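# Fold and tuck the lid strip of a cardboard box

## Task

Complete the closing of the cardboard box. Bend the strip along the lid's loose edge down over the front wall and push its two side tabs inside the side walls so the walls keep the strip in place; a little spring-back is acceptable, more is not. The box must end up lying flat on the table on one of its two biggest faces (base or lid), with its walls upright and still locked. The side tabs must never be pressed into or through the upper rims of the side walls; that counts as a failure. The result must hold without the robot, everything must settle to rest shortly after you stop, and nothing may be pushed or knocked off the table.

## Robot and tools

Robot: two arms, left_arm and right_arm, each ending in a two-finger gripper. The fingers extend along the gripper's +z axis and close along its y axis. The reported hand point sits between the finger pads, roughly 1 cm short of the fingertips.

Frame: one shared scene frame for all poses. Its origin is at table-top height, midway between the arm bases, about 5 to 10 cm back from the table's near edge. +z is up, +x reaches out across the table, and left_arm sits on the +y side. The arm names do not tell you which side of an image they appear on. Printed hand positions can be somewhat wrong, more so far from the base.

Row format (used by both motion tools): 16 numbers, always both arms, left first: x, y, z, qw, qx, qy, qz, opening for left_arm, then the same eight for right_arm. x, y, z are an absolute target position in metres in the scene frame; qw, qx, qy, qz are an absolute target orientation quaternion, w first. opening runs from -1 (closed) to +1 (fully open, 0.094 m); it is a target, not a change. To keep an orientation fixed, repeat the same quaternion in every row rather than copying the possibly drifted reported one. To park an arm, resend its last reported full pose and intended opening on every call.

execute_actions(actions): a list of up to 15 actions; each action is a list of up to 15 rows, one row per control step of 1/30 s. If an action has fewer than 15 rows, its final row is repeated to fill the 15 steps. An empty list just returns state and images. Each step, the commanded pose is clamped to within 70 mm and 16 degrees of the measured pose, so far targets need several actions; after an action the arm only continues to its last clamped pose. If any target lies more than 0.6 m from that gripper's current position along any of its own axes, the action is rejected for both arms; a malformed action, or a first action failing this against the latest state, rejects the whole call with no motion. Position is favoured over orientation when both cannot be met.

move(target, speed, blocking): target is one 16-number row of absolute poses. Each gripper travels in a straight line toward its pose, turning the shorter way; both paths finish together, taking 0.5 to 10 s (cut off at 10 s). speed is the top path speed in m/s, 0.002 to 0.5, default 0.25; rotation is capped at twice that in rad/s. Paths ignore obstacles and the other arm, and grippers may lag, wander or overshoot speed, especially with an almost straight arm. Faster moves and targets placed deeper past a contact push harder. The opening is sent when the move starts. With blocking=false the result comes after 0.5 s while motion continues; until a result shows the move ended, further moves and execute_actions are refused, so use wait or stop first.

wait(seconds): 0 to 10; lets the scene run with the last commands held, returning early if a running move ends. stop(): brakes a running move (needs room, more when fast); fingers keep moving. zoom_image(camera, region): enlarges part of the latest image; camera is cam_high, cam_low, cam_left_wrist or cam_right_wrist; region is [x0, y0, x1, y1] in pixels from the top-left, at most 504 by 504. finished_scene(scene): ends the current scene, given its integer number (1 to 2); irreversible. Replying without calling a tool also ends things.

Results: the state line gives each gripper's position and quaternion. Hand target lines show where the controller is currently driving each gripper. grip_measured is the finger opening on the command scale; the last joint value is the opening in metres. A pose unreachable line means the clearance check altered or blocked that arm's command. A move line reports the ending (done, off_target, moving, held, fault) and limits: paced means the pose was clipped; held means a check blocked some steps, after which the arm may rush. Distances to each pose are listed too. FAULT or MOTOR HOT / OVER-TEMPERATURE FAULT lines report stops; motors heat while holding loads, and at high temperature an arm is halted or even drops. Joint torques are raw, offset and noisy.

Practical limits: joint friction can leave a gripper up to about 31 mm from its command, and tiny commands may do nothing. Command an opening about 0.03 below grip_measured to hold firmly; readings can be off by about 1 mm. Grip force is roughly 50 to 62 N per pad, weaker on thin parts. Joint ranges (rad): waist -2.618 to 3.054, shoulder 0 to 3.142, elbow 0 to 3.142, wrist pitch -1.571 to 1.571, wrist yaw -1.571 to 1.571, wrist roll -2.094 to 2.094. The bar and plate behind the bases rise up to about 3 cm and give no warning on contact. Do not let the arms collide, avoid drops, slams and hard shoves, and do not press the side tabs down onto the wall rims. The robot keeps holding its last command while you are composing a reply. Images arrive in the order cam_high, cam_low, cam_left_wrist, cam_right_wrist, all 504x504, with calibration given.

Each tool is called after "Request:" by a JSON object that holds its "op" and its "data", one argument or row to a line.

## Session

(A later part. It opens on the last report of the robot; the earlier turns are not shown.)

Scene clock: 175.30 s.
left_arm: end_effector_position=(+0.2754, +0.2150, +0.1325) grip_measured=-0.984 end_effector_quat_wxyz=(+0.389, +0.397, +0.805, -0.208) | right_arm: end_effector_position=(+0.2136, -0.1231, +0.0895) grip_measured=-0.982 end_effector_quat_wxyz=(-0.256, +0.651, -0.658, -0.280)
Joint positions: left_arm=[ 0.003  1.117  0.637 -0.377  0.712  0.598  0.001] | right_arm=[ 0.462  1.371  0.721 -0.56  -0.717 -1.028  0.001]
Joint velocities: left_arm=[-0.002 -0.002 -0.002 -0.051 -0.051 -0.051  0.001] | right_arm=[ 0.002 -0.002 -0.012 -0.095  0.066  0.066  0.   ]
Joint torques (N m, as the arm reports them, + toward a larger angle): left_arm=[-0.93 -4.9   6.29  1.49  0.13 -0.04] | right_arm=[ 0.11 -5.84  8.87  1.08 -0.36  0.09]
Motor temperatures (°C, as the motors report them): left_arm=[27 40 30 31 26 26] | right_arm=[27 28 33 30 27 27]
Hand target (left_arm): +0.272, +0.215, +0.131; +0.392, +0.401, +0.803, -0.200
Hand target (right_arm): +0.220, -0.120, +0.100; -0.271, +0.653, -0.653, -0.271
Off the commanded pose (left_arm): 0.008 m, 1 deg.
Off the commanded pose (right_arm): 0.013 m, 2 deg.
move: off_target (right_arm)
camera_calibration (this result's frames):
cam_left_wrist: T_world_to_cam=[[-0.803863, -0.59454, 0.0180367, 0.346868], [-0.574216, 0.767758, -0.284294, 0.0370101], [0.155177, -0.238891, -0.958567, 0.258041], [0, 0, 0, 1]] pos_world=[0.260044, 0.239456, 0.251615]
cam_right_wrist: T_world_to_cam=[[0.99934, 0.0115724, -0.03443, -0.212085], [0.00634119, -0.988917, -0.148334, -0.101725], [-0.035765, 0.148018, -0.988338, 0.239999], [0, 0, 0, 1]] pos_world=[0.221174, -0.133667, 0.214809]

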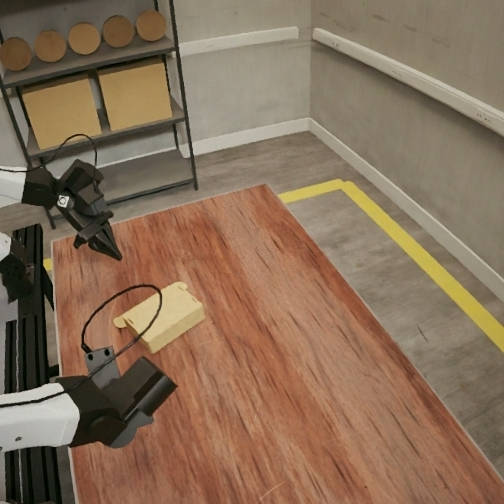

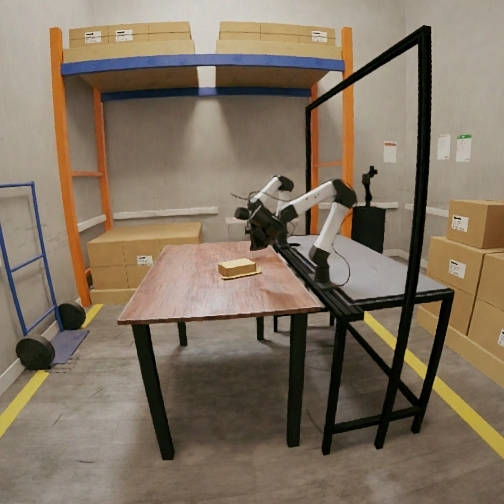

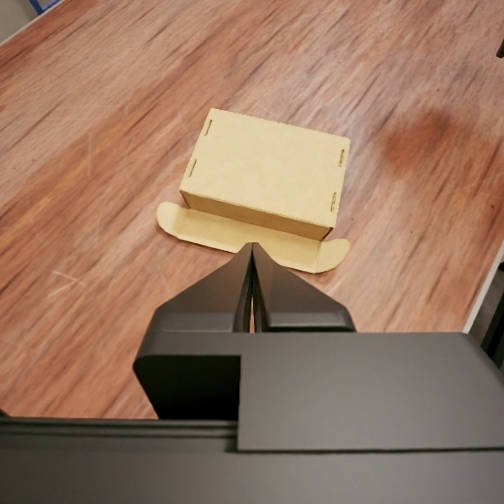

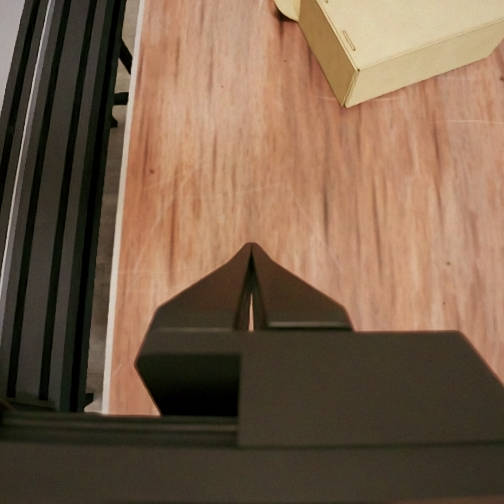

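Request:
{"op": "move", "data": {
  "target": [0.333,0.105,0.09,0,0.559,0.829,0,0.9, 0.2,-0.25,0.12,0.271,-0.653,0.653,0.271,-1],
  "speed": 0.15
}}

Request:
{"op": "move", "data": {
  "target": [0.333,0.105,0.03,0,0.559,0.829,0,0.9, 0.2,-0.25,0.12,0.271,-0.653,0.653,0.271,-1],
  "speed": 0.04
}}

Request:
{"op": "move", "data": {
  "target": [0.33,0.06,0.03,0,0.29,0.957,0,0.9, 0.2,-0.25,0.12,0.271,-0.653,0.653,0.271,-1],
  "speed": 0.1
}}

Scene clock: 196.10 s.
left_arm: end_effector_position=(+0.3353, +0.1036, +0.0896) grip_measured=+0.898 end_effector_quat_wxyz=(+0.009, +0.557, +0.830, -0.003) | right_arm: end_effector_position=(+0.1956, -0.2500, +0.1160) grip_measured=-0.982 end_effector_quat_wxyz=(-0.272, +0.654, -0.654, -0.267)
Joint positions: left_arm=[-0.553  2.07   1.83  -1.271  0.034  0.587  0.089] | right_arm=[-0.153  1.336  0.812 -1.23  -0.775 -1.866  0.001]
Joint velocities: left_arm=[-0.007  0.002  0.007 -0.051  0.066 -0.081 -0.   ] | right_arm=[-0.012 -0.017  0.002 -0.11   0.051  0.066 -0.   ]
Joint torques (N m, as the arm reports them, + toward a larger angle): left_arm=[ -0.53 -10.3    8.02   0.25  -0.1   -0.17] | right_arm=[-0.91 -2.34  8.36 -0.15 -0.42  0.03]
Motor temperatures (°C, as the motors report them): left_arm=[27 36 32 32 26 26] | right_arm=[27 29 35 30 27 27]
Hand target (left_arm): +0.335, +0.106, +0.087; -0.002, +0.555, +0.832, +0.003
Hand target (right_arm): +0.200, -0.253, +0.118; -0.269, +0.654, -0.655, -0.265
Off the commanded pose (left_arm): 0.003 m, 1 deg.
Off the commanded pose (right_arm): 0.006 m, 0 deg.
move: done
camera_calibration (this result's frames):
cam_left_wrist: T_world_to_cam=[[-0.928607, -0.370999, -0.00704515, 0.350454], [-0.30857, 0.761525, 0.569969, -0.0202316], [-0.206093, 0.531451, -0.821636, 0.210126], [0, 0, 0, 1]] pos_world=[0.362497, 0.0337533, 0.186647]
cam_right_wrist: T_world_to_cam=[[0.99996, 0.00661947, 0.00606984, -0.1978], [0.00746733, -0.98829, -0.152404, -0.222785], [0.00498993, 0.152443, -0.9883, 0.277468], [0, 0, 0, 1]] pos_world=[0.198071, -0.261165, 0.241469]

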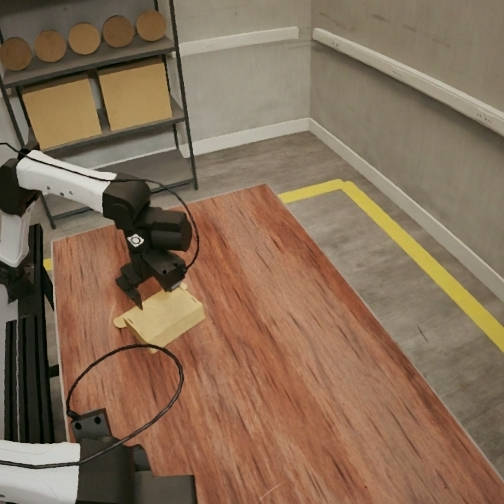

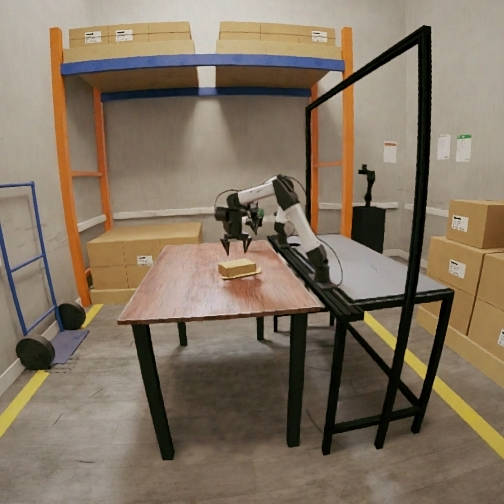

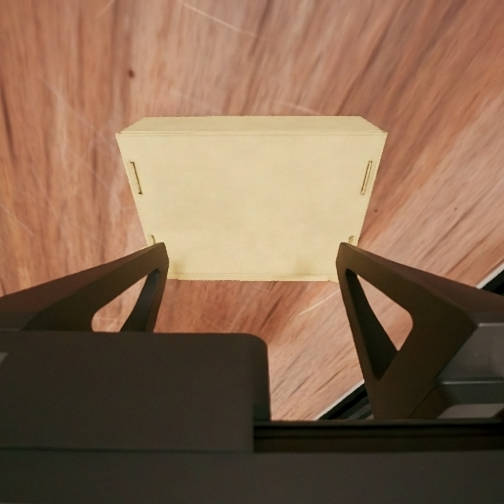

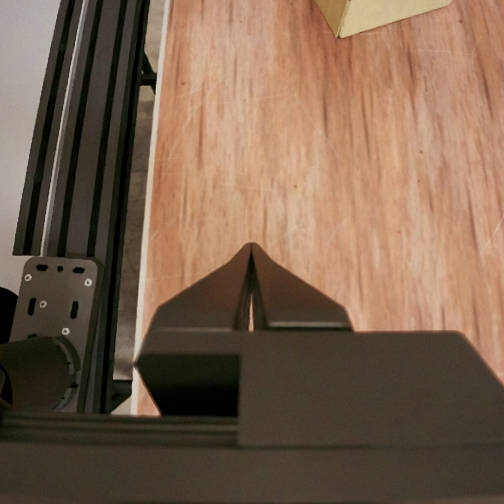

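Scene clock: 197.83 s.
left_arm: end_effector_position=(+0.3360, +0.1041, +0.0469) grip_measured=+0.898 end_effector_quat_wxyz=(+0.015, +0.557, +0.830, -0.004) | right_arm: end_effector_position=(+0.1954, -0.2500, +0.1161) grip_measured=-0.982 end_effector_quat_wxyz=(-0.272, +0.654, -0.654, -0.268)
Joint positions: left_arm=[-0.553  2.081  1.677 -1.095  0.036  0.588  0.089] | right_arm=[-0.153  1.336  0.812 -1.231 -0.775 -1.866  0.001]
Joint velocities: left_arm=[ 0.007  0.012 -0.017  0.022 -0.007  0.081  0.   ] | right_arm=[-0.012 -0.002 -0.002 -0.081  0.007 -0.022 -0.001]
Joint torques (N m, as the arm reports them, + toward a larger angle): left_arm=[-1.06 -9.82  4.94  0.68 -0.04 -0.14] | right_arm=[ 0.1  -2.34  8.53 -0.12 -0.52  0.04]
Motor temperatures (°C, as the motors report them): left_arm=[27 36 32 32 26 26] | right_arm=[27 29 35 30 27 27]
Hand target (left_arm): +0.332, +0.106, +0.031; +0.000, +0.559, +0.829, +0.000
Hand target (right_arm): +0.200, -0.250, +0.120; -0.271, +0.653, -0.653, -0.271
Off the commanded pose (left_arm): 0.017 m, 2 deg.
Off the commanded pose (right_arm): 0.006 m, 0 deg.
move: off_target (left_arm)
camera_calibration (this result's frames):
cam_left_wrist: T_world_to_cam=[[-0.928807, -0.370373, -0.0119087, 0.351297], [-0.312755, 0.76627, 0.561262, 0.00522059], [-0.198751, 0.525028, -0.827553, 0.173386], [0, 0, 0, 1]] pos_world=[0.36238, 0.0350781, 0.144739]
cam_right_wrist: T_world_to_cam=[[0.999966, 0.00660245, 0.00495263, -0.197461], [0.00728116, -0.988254, -0.152649, -0.222656], [0.0038866, 0.15268, -0.988268, 0.277778], [0, 0, 0, 1]] pos_world=[0.197996, -0.261148, 0.241508]

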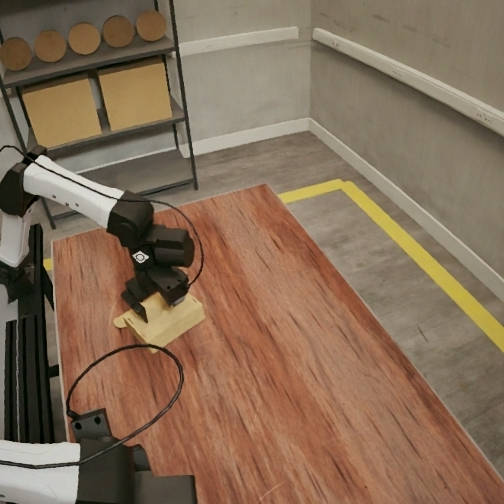

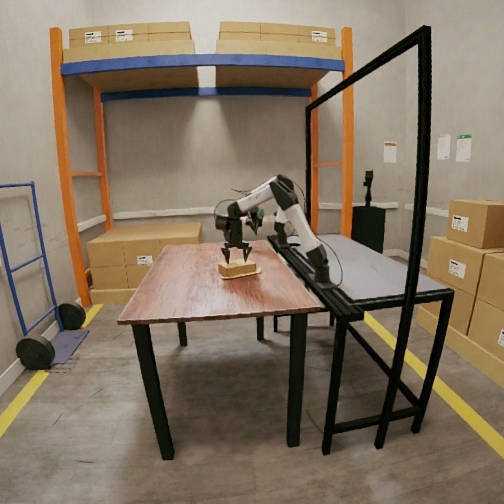

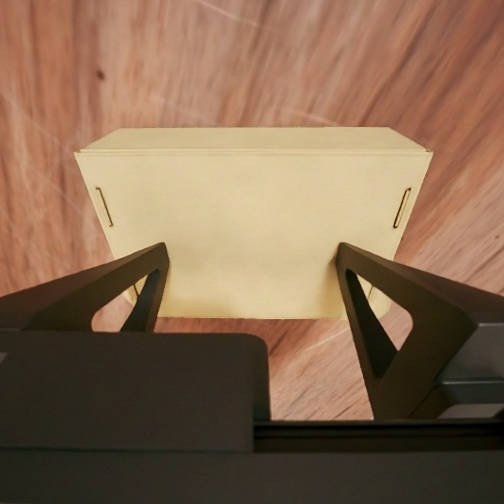

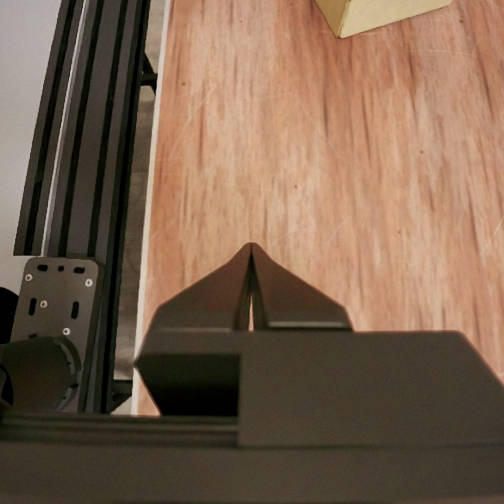

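Scene clock: 201.20 s.
left_arm: end_effector_position=(+0.3363, +0.0633, +0.0448) grip_measured=+0.898 end_effector_quat_wxyz=(+0.021, +0.290, +0.957, +0.002) | right_arm: end_effector_position=(+0.1953, -0.2499, +0.1161) grip_measured=-0.982 end_effector_quat_wxyz=(-0.271, +0.654, -0.654, -0.268)
Joint positions: left_arm=[-0.642  2.173  1.818 -1.135  0.006 -0.094  0.089] | right_arm=[-0.153  1.336  0.812 -1.232 -0.775 -1.866  0.001]
Joint velocities: left_arm=[-0.022 -0.022 -0.002 -0.051  0.007 -0.081 -0.   ] | right_arm=[-0.002  0.002  0.002  0.022  0.022 -0.022  0.   ]
Joint torques (N m, as the arm reports them, + toward a larger angle): left_arm=[-1.09 -9.49  7.19  0.46  0.13 -0.17] | right_arm=[ 0.14 -2.17  8.3  -0.12 -0.47  0.1 ]
Motor temperatures (°C, as the motors report them): left_arm=[27 37 32 32 26 26] | right_arm=[27 29 35 30 27 27]
Hand target (left_arm): +0.330, +0.061, +0.030; +0.000, +0.290, +0.957, +0.001
Hand target (right_arm): +0.200, -0.250, +0.120; -0.271, +0.653, -0.653, -0.271
Off the commanded pose (left_arm): 0.016 m, 2 deg.
Off the commanded pose (right_arm): 0.006 m, 0 deg.
move: off_target (left_arm)
camera_calibration (this result's frames):
cam_left_wrist: T_world_to_cam=[[-0.562553, -0.826591, -0.0167853, 0.242354], [-0.694437, 0.461401, 0.552147, 0.185815], [-0.448654, 0.322268, -0.833578, 0.290286], [0, 0, 0, 1]] pos_world=[0.395612, 0.0210419, 0.143447]
cam_right_wrist: T_world_to_cam=[[0.999969, 0.00659125, 0.00420782, -0.197235], [0.00715689, -0.988229, -0.152813, -0.22257], [0.00315106, 0.152838, -0.988246, 0.277984], [0, 0, 0, 1]] pos_world=[0.197946, -0.261137, 0.241535]

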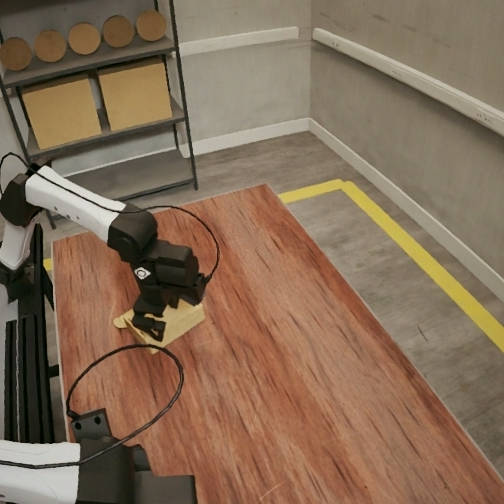

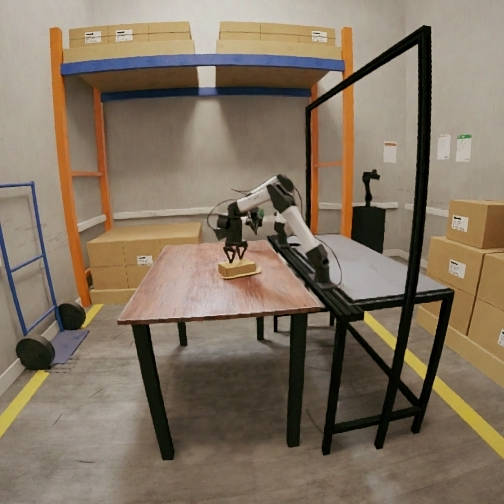

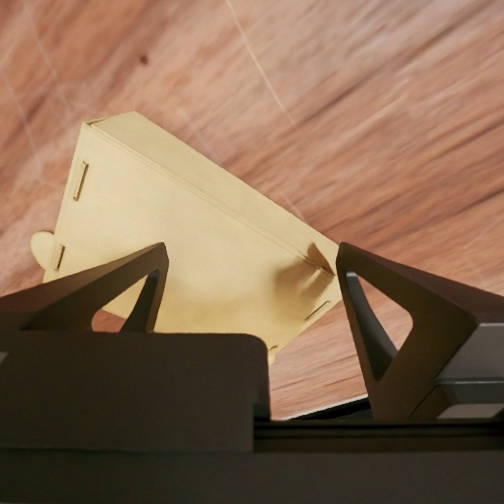

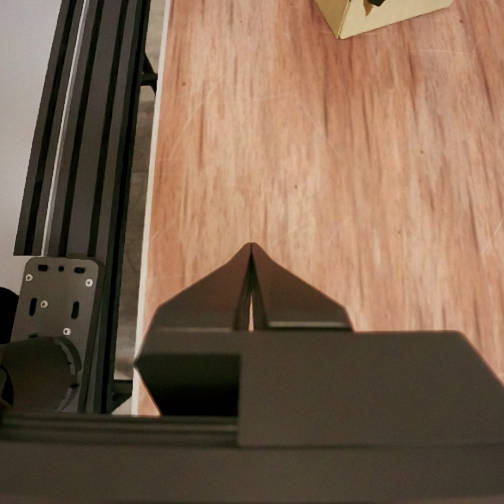

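Request:
{"op": "move", "data": {
  "target": [0.41,0.055,0.08,0,0.29,0.957,0,-1, 0.2,-0.25,0.12,0.271,-0.653,0.653,0.271,-1],
  "speed": 0.12
}}

Request:
{"op": "move", "data": {
  "target": [0.41,0.055,0.02,0,0.29,0.957,0,-1, 0.2,-0.25,0.12,0.271,-0.653,0.653,0.271,-1],
  "speed": 0.08
}}

Request:
{"op": "move", "data": {
  "target": [0.41,0.167,0.02,0,0.15,0.989,0,-1, 0.2,-0.25,0.12,0.271,-0.653,0.653,0.271,-1],
  "speed": 0.08
}}

Scene clock: 217.50 s.
left_arm: end_effector_position=(+0.4124, +0.0514, +0.0847) grip_measured=-0.983 end_effector_quat_wxyz=(+0.039, +0.291, +0.956, -0.009) | right_arm: end_effector_position=(+0.1953, -0.2499, +0.1161) grip_measured=-0.982 end_effector_quat_wxyz=(-0.271, +0.654, -0.654, -0.268)
Joint positions: left_arm=[-0.558  2.542  2.628 -1.536  0.022 -0.01   0.001] | right_arm=[-0.153  1.336  0.812 -1.232 -0.775 -1.866  0.001]
Joint velocities: left_arm=[-0.017  0.017  0.002  0.007 -0.007  0.007  0.001] | right_arm=[-0.007 -0.017 -0.007  0.066 -0.007 -0.11   0.   ]
Joint torques (N m, as the arm reports them, + toward a larger angle): left_arm=[  0.21 -13.27   7.64   0.38   0.05  -0.04] | right_arm=[ 0.11 -2.15  8.52 -0.12 -0.55  0.11]
Motor temperatures (°C, as the motors report them): left_arm=[27 39 33 31 26 26] | right_arm=[27 28 37 30 27 27]
Hand target (left_arm): +0.411, +0.056, +0.079; +0.025, +0.290, +0.957, -0.008
Hand target (right_arm): +0.200, -0.250, +0.120; -0.271, +0.653, -0.653, -0.271
Off the commanded pose (left_arm): 0.006 m, 5 deg.
Off the commanded pose (right_arm): 0.006 m, 0 deg.
joint sent to its limit (left arm) — the command would take joint 4 (wrist pitch) past its lower limit, so that joint was sent only as far as its limit.
move: off_target (left_arm)
camera_calibration (this result's frames):
cam_left_wrist: T_world_to_cam=[[-0.564136, -0.825646, -0.00762688, 0.275802], [-0.707957, 0.478929, 0.51906, 0.229665], [-0.424908, 0.29822, -0.854704, 0.354756], [0, 0, 0, 1]] pos_world=[0.468921, 0.0119259, 0.186105]
cam_right_wrist: T_world_to_cam=[[0.999969, 0.00659125, 0.00420782, -0.197235], [0.00715689, -0.988229, -0.152813, -0.22257], [0.00315106, 0.152838, -0.988246, 0.277984], [0, 0, 0, 1]] pos_world=[0.197946, -0.261137, 0.241535]

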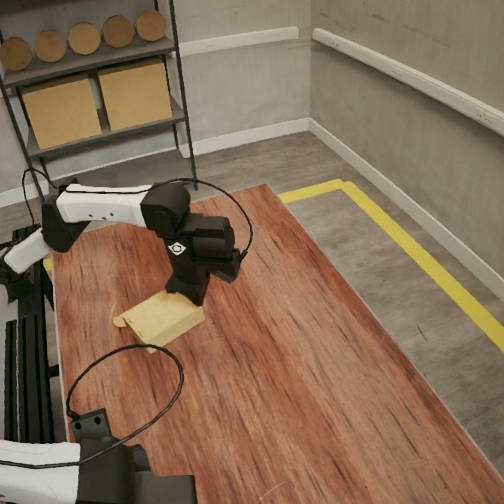

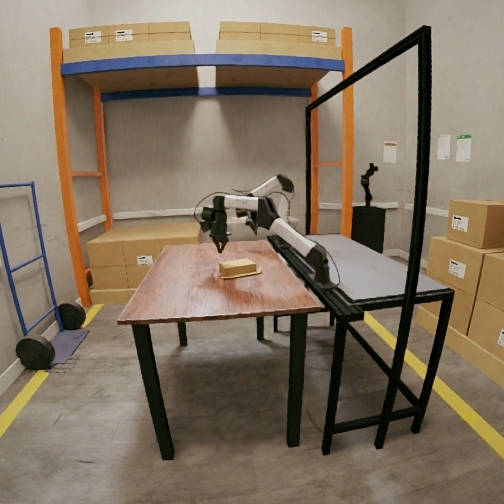

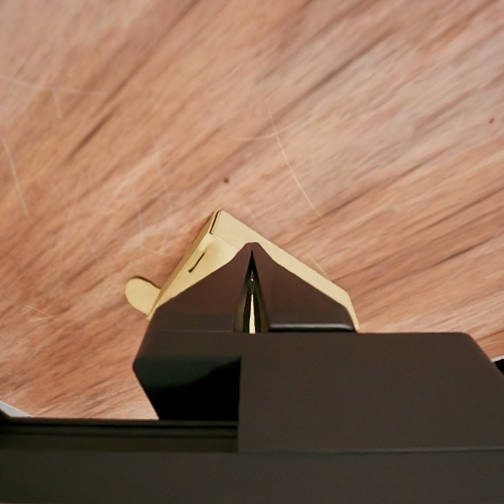

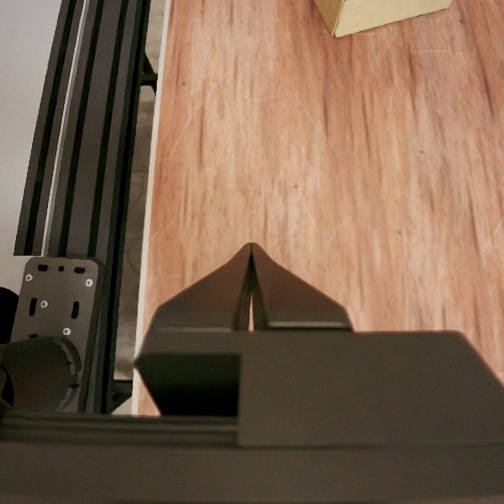

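Scene clock: 218.77 s.
left_arm: end_effector_position=(+0.4114, +0.0538, +0.0332) grip_measured=-0.983 end_effector_quat_wxyz=(+0.014, +0.290, +0.957, -0.001) | right_arm: end_effector_position=(+0.1953, -0.2499, +0.1161) grip_measured=-0.982 end_effector_quat_wxyz=(-0.271, +0.654, -0.654, -0.268)
Joint positions: left_arm=[-0.558  2.554  2.443 -1.393  0.022 -0.01   0.001] | right_arm=[-0.153  1.336  0.812 -1.232 -0.775 -1.866  0.001]
Joint velocities: left_arm=[ 0.012  0.002 -0.017 -0.007 -0.022 -0.037 -0.001] | right_arm=[-0.007 -0.022  0.012  0.081  0.007  0.007 -0.001]
Joint torques (N m, as the arm reports them, + toward a larger angle): left_arm=[ -0.29 -13.74   5.65   0.53   0.04  -0.1 ] | right_arm=[ 0.13 -2.2   8.38 -0.1  -0.52  0.03]
Motor temperatures (°C, as the motors report them): left_arm=[27 40 33 31 26 26] | right_arm=[27 28 37 30 27 27]
Hand target (left_arm): +0.409, +0.056, +0.020; +0.000, +0.289, +0.957, +0.000
Hand target (right_arm): +0.200, -0.250, +0.120; -0.271, +0.653, -0.653, -0.271
Off the commanded pose (left_arm): 0.013 m, 2 deg.
Off the commanded pose (right_arm): 0.006 m, 0 deg.
move: off_target (left_arm)
camera_calibration (this result's frames):
cam_left_wrist: T_world_to_cam=[[-0.563238, -0.82626, -0.00760603, 0.276533], [-0.6853, 0.461967, 0.562984, 0.244675], [-0.461657, 0.322306, -0.826433, 0.322511], [0, 0, 0, 1]] pos_world=[0.472319, 0.0115094, 0.130889]
cam_right_wrist: T_world_to_cam=[[0.999969, 0.00659125, 0.00420782, -0.197235], [0.00715689, -0.988229, -0.152813, -0.22257], [0.00315106, 0.152838, -0.988246, 0.277984], [0, 0, 0, 1]] pos_world=[0.197946, -0.261137, 0.241535]

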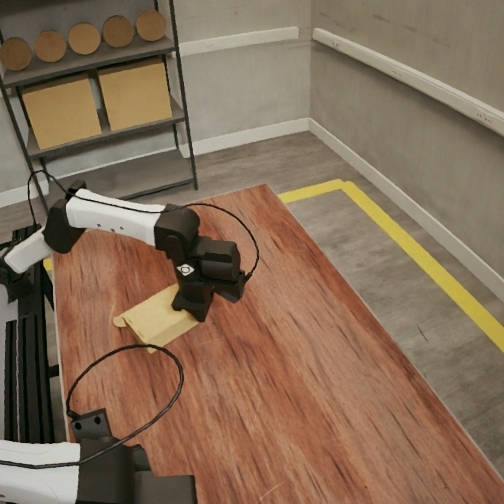

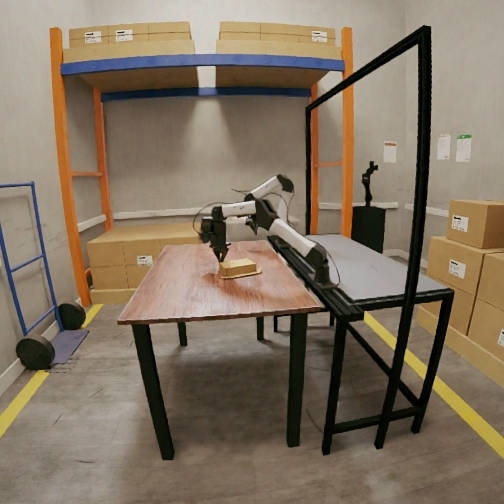

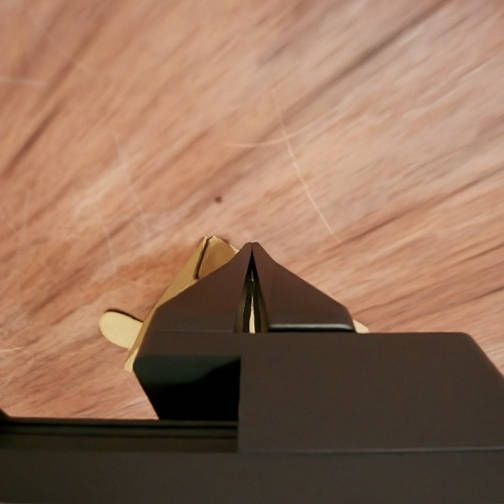

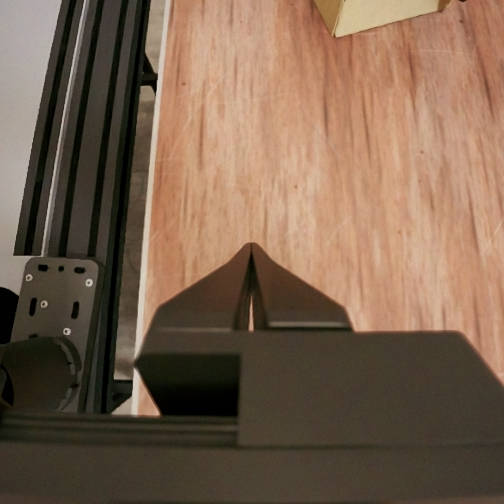

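Scene clock: 220.93 s.
left_arm: end_effector_position=(+0.4076, +0.1643, +0.0155) grip_measured=-0.983 end_effector_quat_wxyz=(-0.005, +0.157, +0.988, +0.004) | right_arm: end_effector_position=(+0.1953, -0.2499, +0.1161) grip_measured=-0.982 end_effector_quat_wxyz=(-0.271, +0.654, -0.654, -0.268)
Joint positions: left_arm=[-0.357  2.298  1.896 -1.146  0.031 -0.081  0.001] | right_arm=[-0.153  1.336  0.812 -1.232 -0.775 -1.866  0.001]
Joint velocities: left_arm=[-0.012 -0.007  0.007 -0.022  0.022 -0.007  0.   ] | right_arm=[ 0.017 -0.002 -0.002  0.066  0.051 -0.125 -0.   ]
Joint torques (N m, as the arm reports them, + toward a larger angle): left_arm=[  0.37 -15.29   5.41   0.47   0.1   -0.18] | right_arm=[ 0.22 -2.25  8.54 -0.1  -0.52  0.06]
Motor temperatures (°C, as the motors report them): left_arm=[27 42 33 31 26 26] | right_arm=[27 28 37 30 27 27]
Hand target (left_arm): +0.407, +0.167, +0.021; +0.000, +0.150, +0.989, -0.001
Hand target (right_arm): +0.200, -0.250, +0.120; -0.271, +0.653, -0.653, -0.271
Off the commanded pose (left_arm): 0.006 m, 1 deg.
Off the commanded pose (right_arm): 0.006 m, 0 deg.
move: done
camera_calibration (this result's frames):
cam_left_wrist: T_world_to_cam=[[-0.319007, -0.947724, -0.00727796, 0.285963], [-0.763565, 0.252454, 0.594337, 0.266808], [-0.56143, 0.195155, -0.804183, 0.331616], [0, 0, 0, 1]] pos_world=[0.481128, 0.13894, 0.110188]
cam_right_wrist: T_world_to_cam=[[0.999969, 0.00659125, 0.00420782, -0.197235], [0.00715689, -0.988229, -0.152813, -0.22257], [0.00315106, 0.152838, -0.988246, 0.277984], [0, 0, 0, 1]] pos_world=[0.197946, -0.261137, 0.241535]

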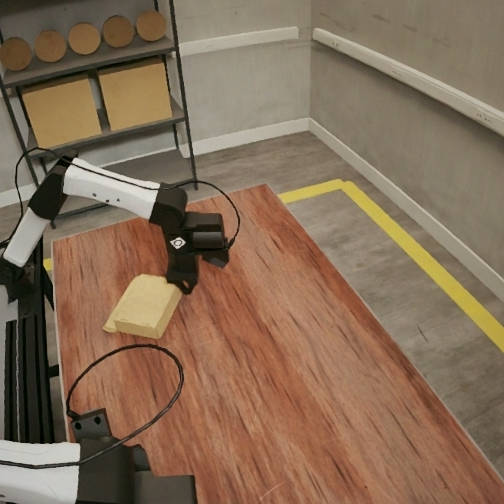

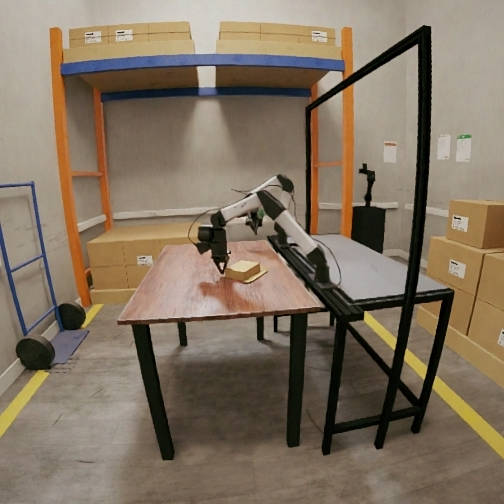

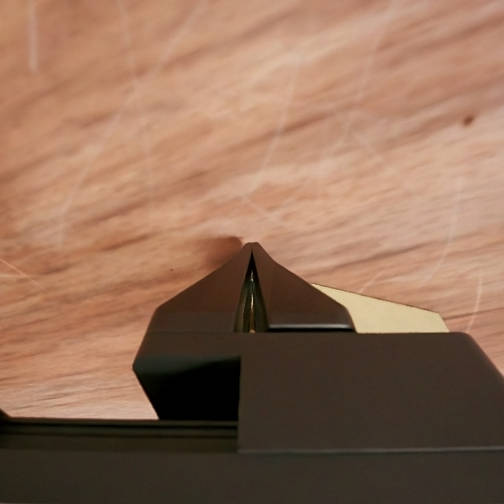

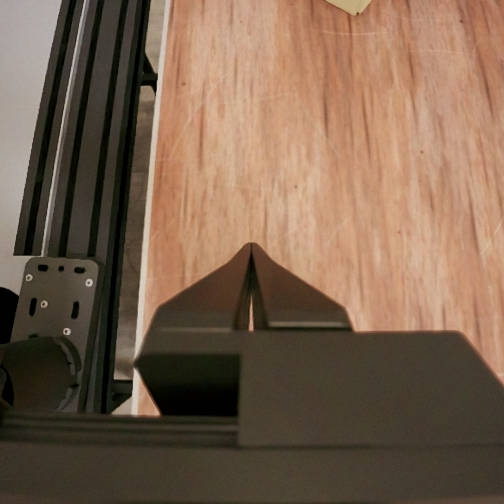

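Request:
{"op": "move", "data": {
  "target": [0.40,0.22,0.09,0.05,0.56,0.82,-0.06,0.1, 0.2,-0.25,0.12,0.271,-0.653,0.653,0.271,-1],
  "speed": 0.2
}}

Request:
{"op": "move", "data": {
  "target": [0.375,0.235,0.07,0.087,0.853,0.492,-0.151,0.1, 0.2,-0.25,0.12,0.271,-0.653,0.653,0.271,-1],
  "speed": 0.2
}}

Scene clock: 229.13 s.
left_arm: end_effector_position=(+0.4014, +0.2159, +0.0798) grip_measured=+0.098 end_effector_quat_wxyz=(+0.045, +0.563, +0.823, -0.060) | right_arm: end_effector_position=(+0.1953, -0.2499, +0.1161) grip_measured=-0.982 end_effector_quat_wxyz=(-0.271, +0.654, -0.654, -0.268)
Joint positions: left_arm=[-0.182  2.107  1.819 -1.217  0.186  0.974  0.052] | right_arm=[-0.153  1.336  0.812 -1.232 -0.775 -1.866  0.001]
Joint velocities: left_arm=[ 0.007  0.002 -0.017 -0.022  0.007 -0.037 -0.   ] | right_arm=[ 0.012  0.017 -0.002  0.066 -0.007 -0.066  0.   ]
Joint torques (N m, as the arm reports them, + toward a larger angle): left_arm=[  0.62 -13.57   7.38   0.27   0.16  -0.05] | right_arm=[-0.09 -2.23  8.44 -0.1  -0.48  0.03]
Motor temperatures (°C, as the motors report them): left_arm=[27 47 33 31 26 26] | right_arm=[27 27 37 30 27 27]
Hand target (left_arm): +0.400, +0.219, +0.091; +0.051, +0.562, +0.823, -0.061
Hand target (right_arm): +0.200, -0.250, +0.120; -0.271, +0.653, -0.653, -0.271
Off the commanded pose (left_arm): 0.011 m, 1 deg.
Off the commanded pose (right_arm): 0.006 m, 0 deg.
move: off_target (left_arm)
camera_calibration (this result's frames):
cam_left_wrist: T_world_to_cam=[[-0.935574, -0.350062, 0.0464515, 0.447459], [-0.290195, 0.837106, 0.463724, -0.0949885], [-0.201217, 0.420368, -0.884761, 0.183024], [0, 0, 0, 1]] pos_world=[0.427893, 0.159216, 0.185196]
cam_right_wrist: T_world_to_cam=[[0.999969, 0.00659125, 0.00420782, -0.197235], [0.00715689, -0.988229, -0.152813, -0.22257], [0.00315106, 0.152838, -0.988246, 0.277984], [0, 0, 0, 1]] pos_world=[0.197946, -0.261137, 0.241535]

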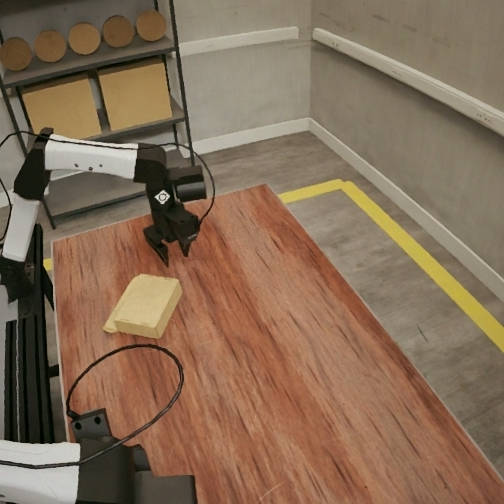

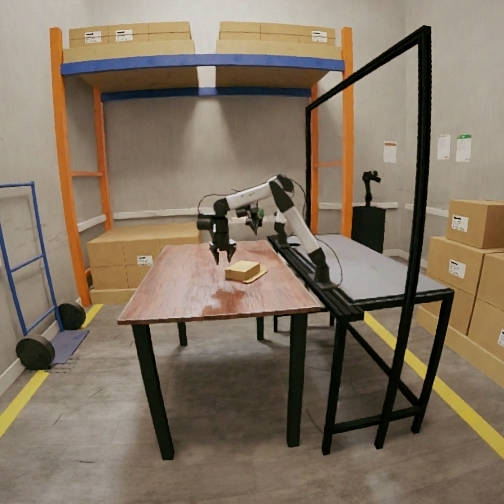

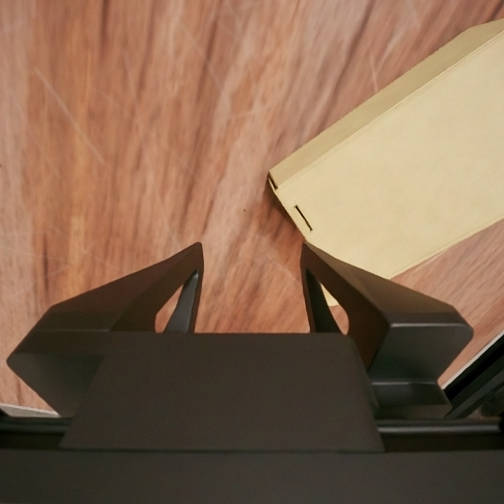

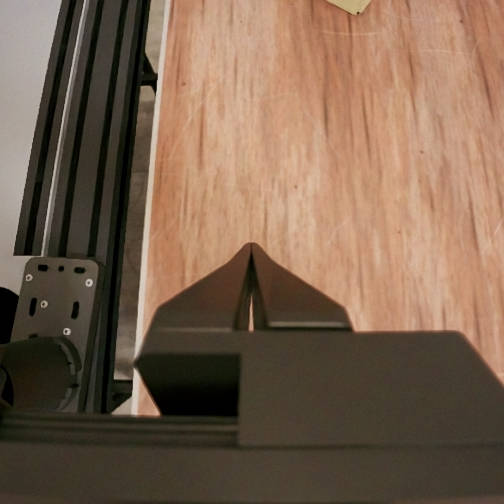

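Scene clock: 231.93 s.
left_arm: end_effector_position=(+0.3737, +0.2308, +0.0730) grip_measured=+0.098 end_effector_quat_wxyz=(+0.089, +0.856, +0.490, -0.142) | right_arm: end_effector_position=(+0.1953, -0.2499, +0.1161) grip_measured=-0.982 end_effector_quat_wxyz=(-0.271, +0.654, -0.654, -0.268)
Joint positions: left_arm=[-0.089  2.137  1.801 -1.336  0.357  1.997  0.052] | right_arm=[-0.153  1.336  0.812 -1.232 -0.775 -1.866  0.001]
Joint velocities: left_arm=[-0.002 -0.027 -0.032  0.037  0.007  0.037 -0.001] | right_arm=[ 0.012  0.002 -0.002 -0.066 -0.037 -0.007 -0.   ]
Joint torques (N m, as the arm reports them, + toward a larger angle): left_arm=[  0.68 -10.15   7.62  -0.14   0.31  -0.03] | right_arm=[ 0.29 -2.15  8.46 -0.13 -0.48  0.06]
Motor temperatures (°C, as the motors report them): left_arm=[27 47 33 30 26 26] | right_arm=[27 27 37 30 27 27]
Hand target (left_arm): +0.375, +0.235, +0.071; +0.087, +0.852, +0.493, -0.151
Hand target (right_arm): +0.200, -0.250, +0.120; -0.271, +0.653, -0.653, -0.271
Off the commanded pose (left_arm): 0.005 m, 1 deg.
Off the commanded pose (right_arm): 0.006 m, 0 deg.
move: done
camera_calibration (this result's frames):
cam_left_wrist: T_world_to_cam=[[-0.859436, 0.510957, -0.0170889, 0.204576], [0.485609, 0.826339, 0.285217, -0.386752], [0.159855, 0.236827, -0.958311, 0.0779789], [0, 0, 0, 1]] pos_world=[0.351164, 0.196591, 0.188532]
cam_right_wrist: T_world_to_cam=[[0.999969, 0.00659125, 0.00420782, -0.197235], [0.00715689, -0.988229, -0.152813, -0.22257], [0.00315106, 0.152838, -0.988246, 0.277984], [0, 0, 0, 1]] pos_world=[0.197946, -0.261137, 0.241535]

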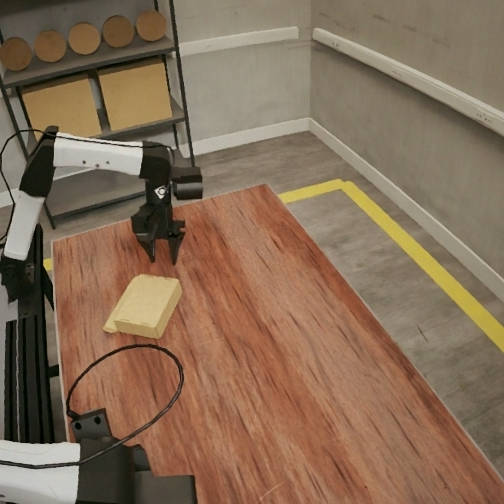

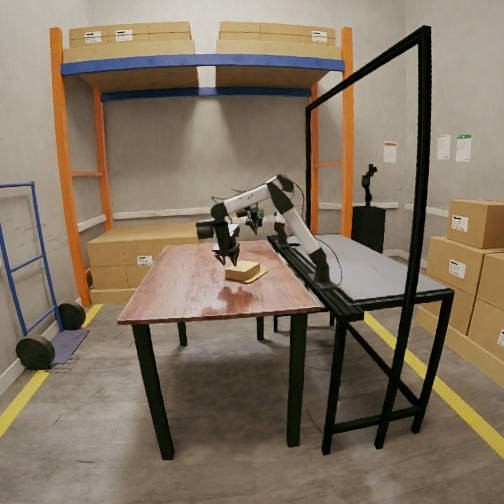

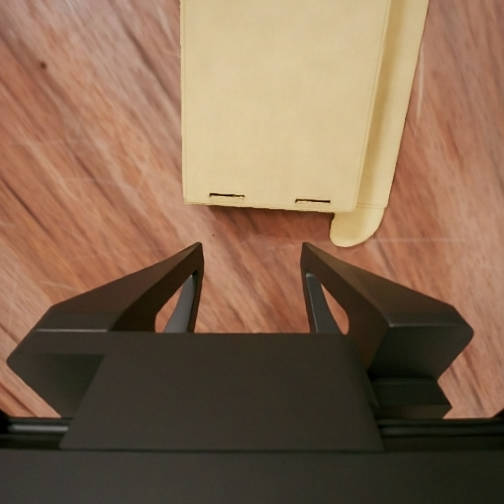

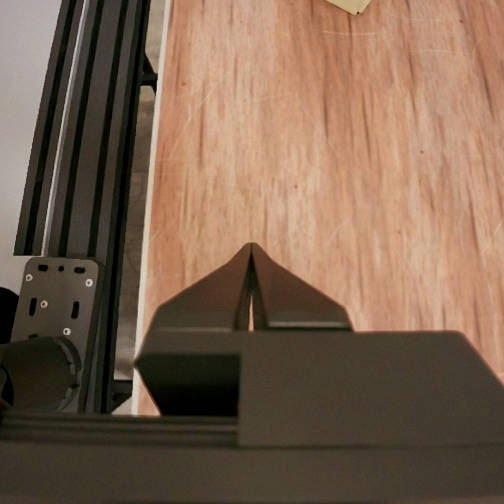

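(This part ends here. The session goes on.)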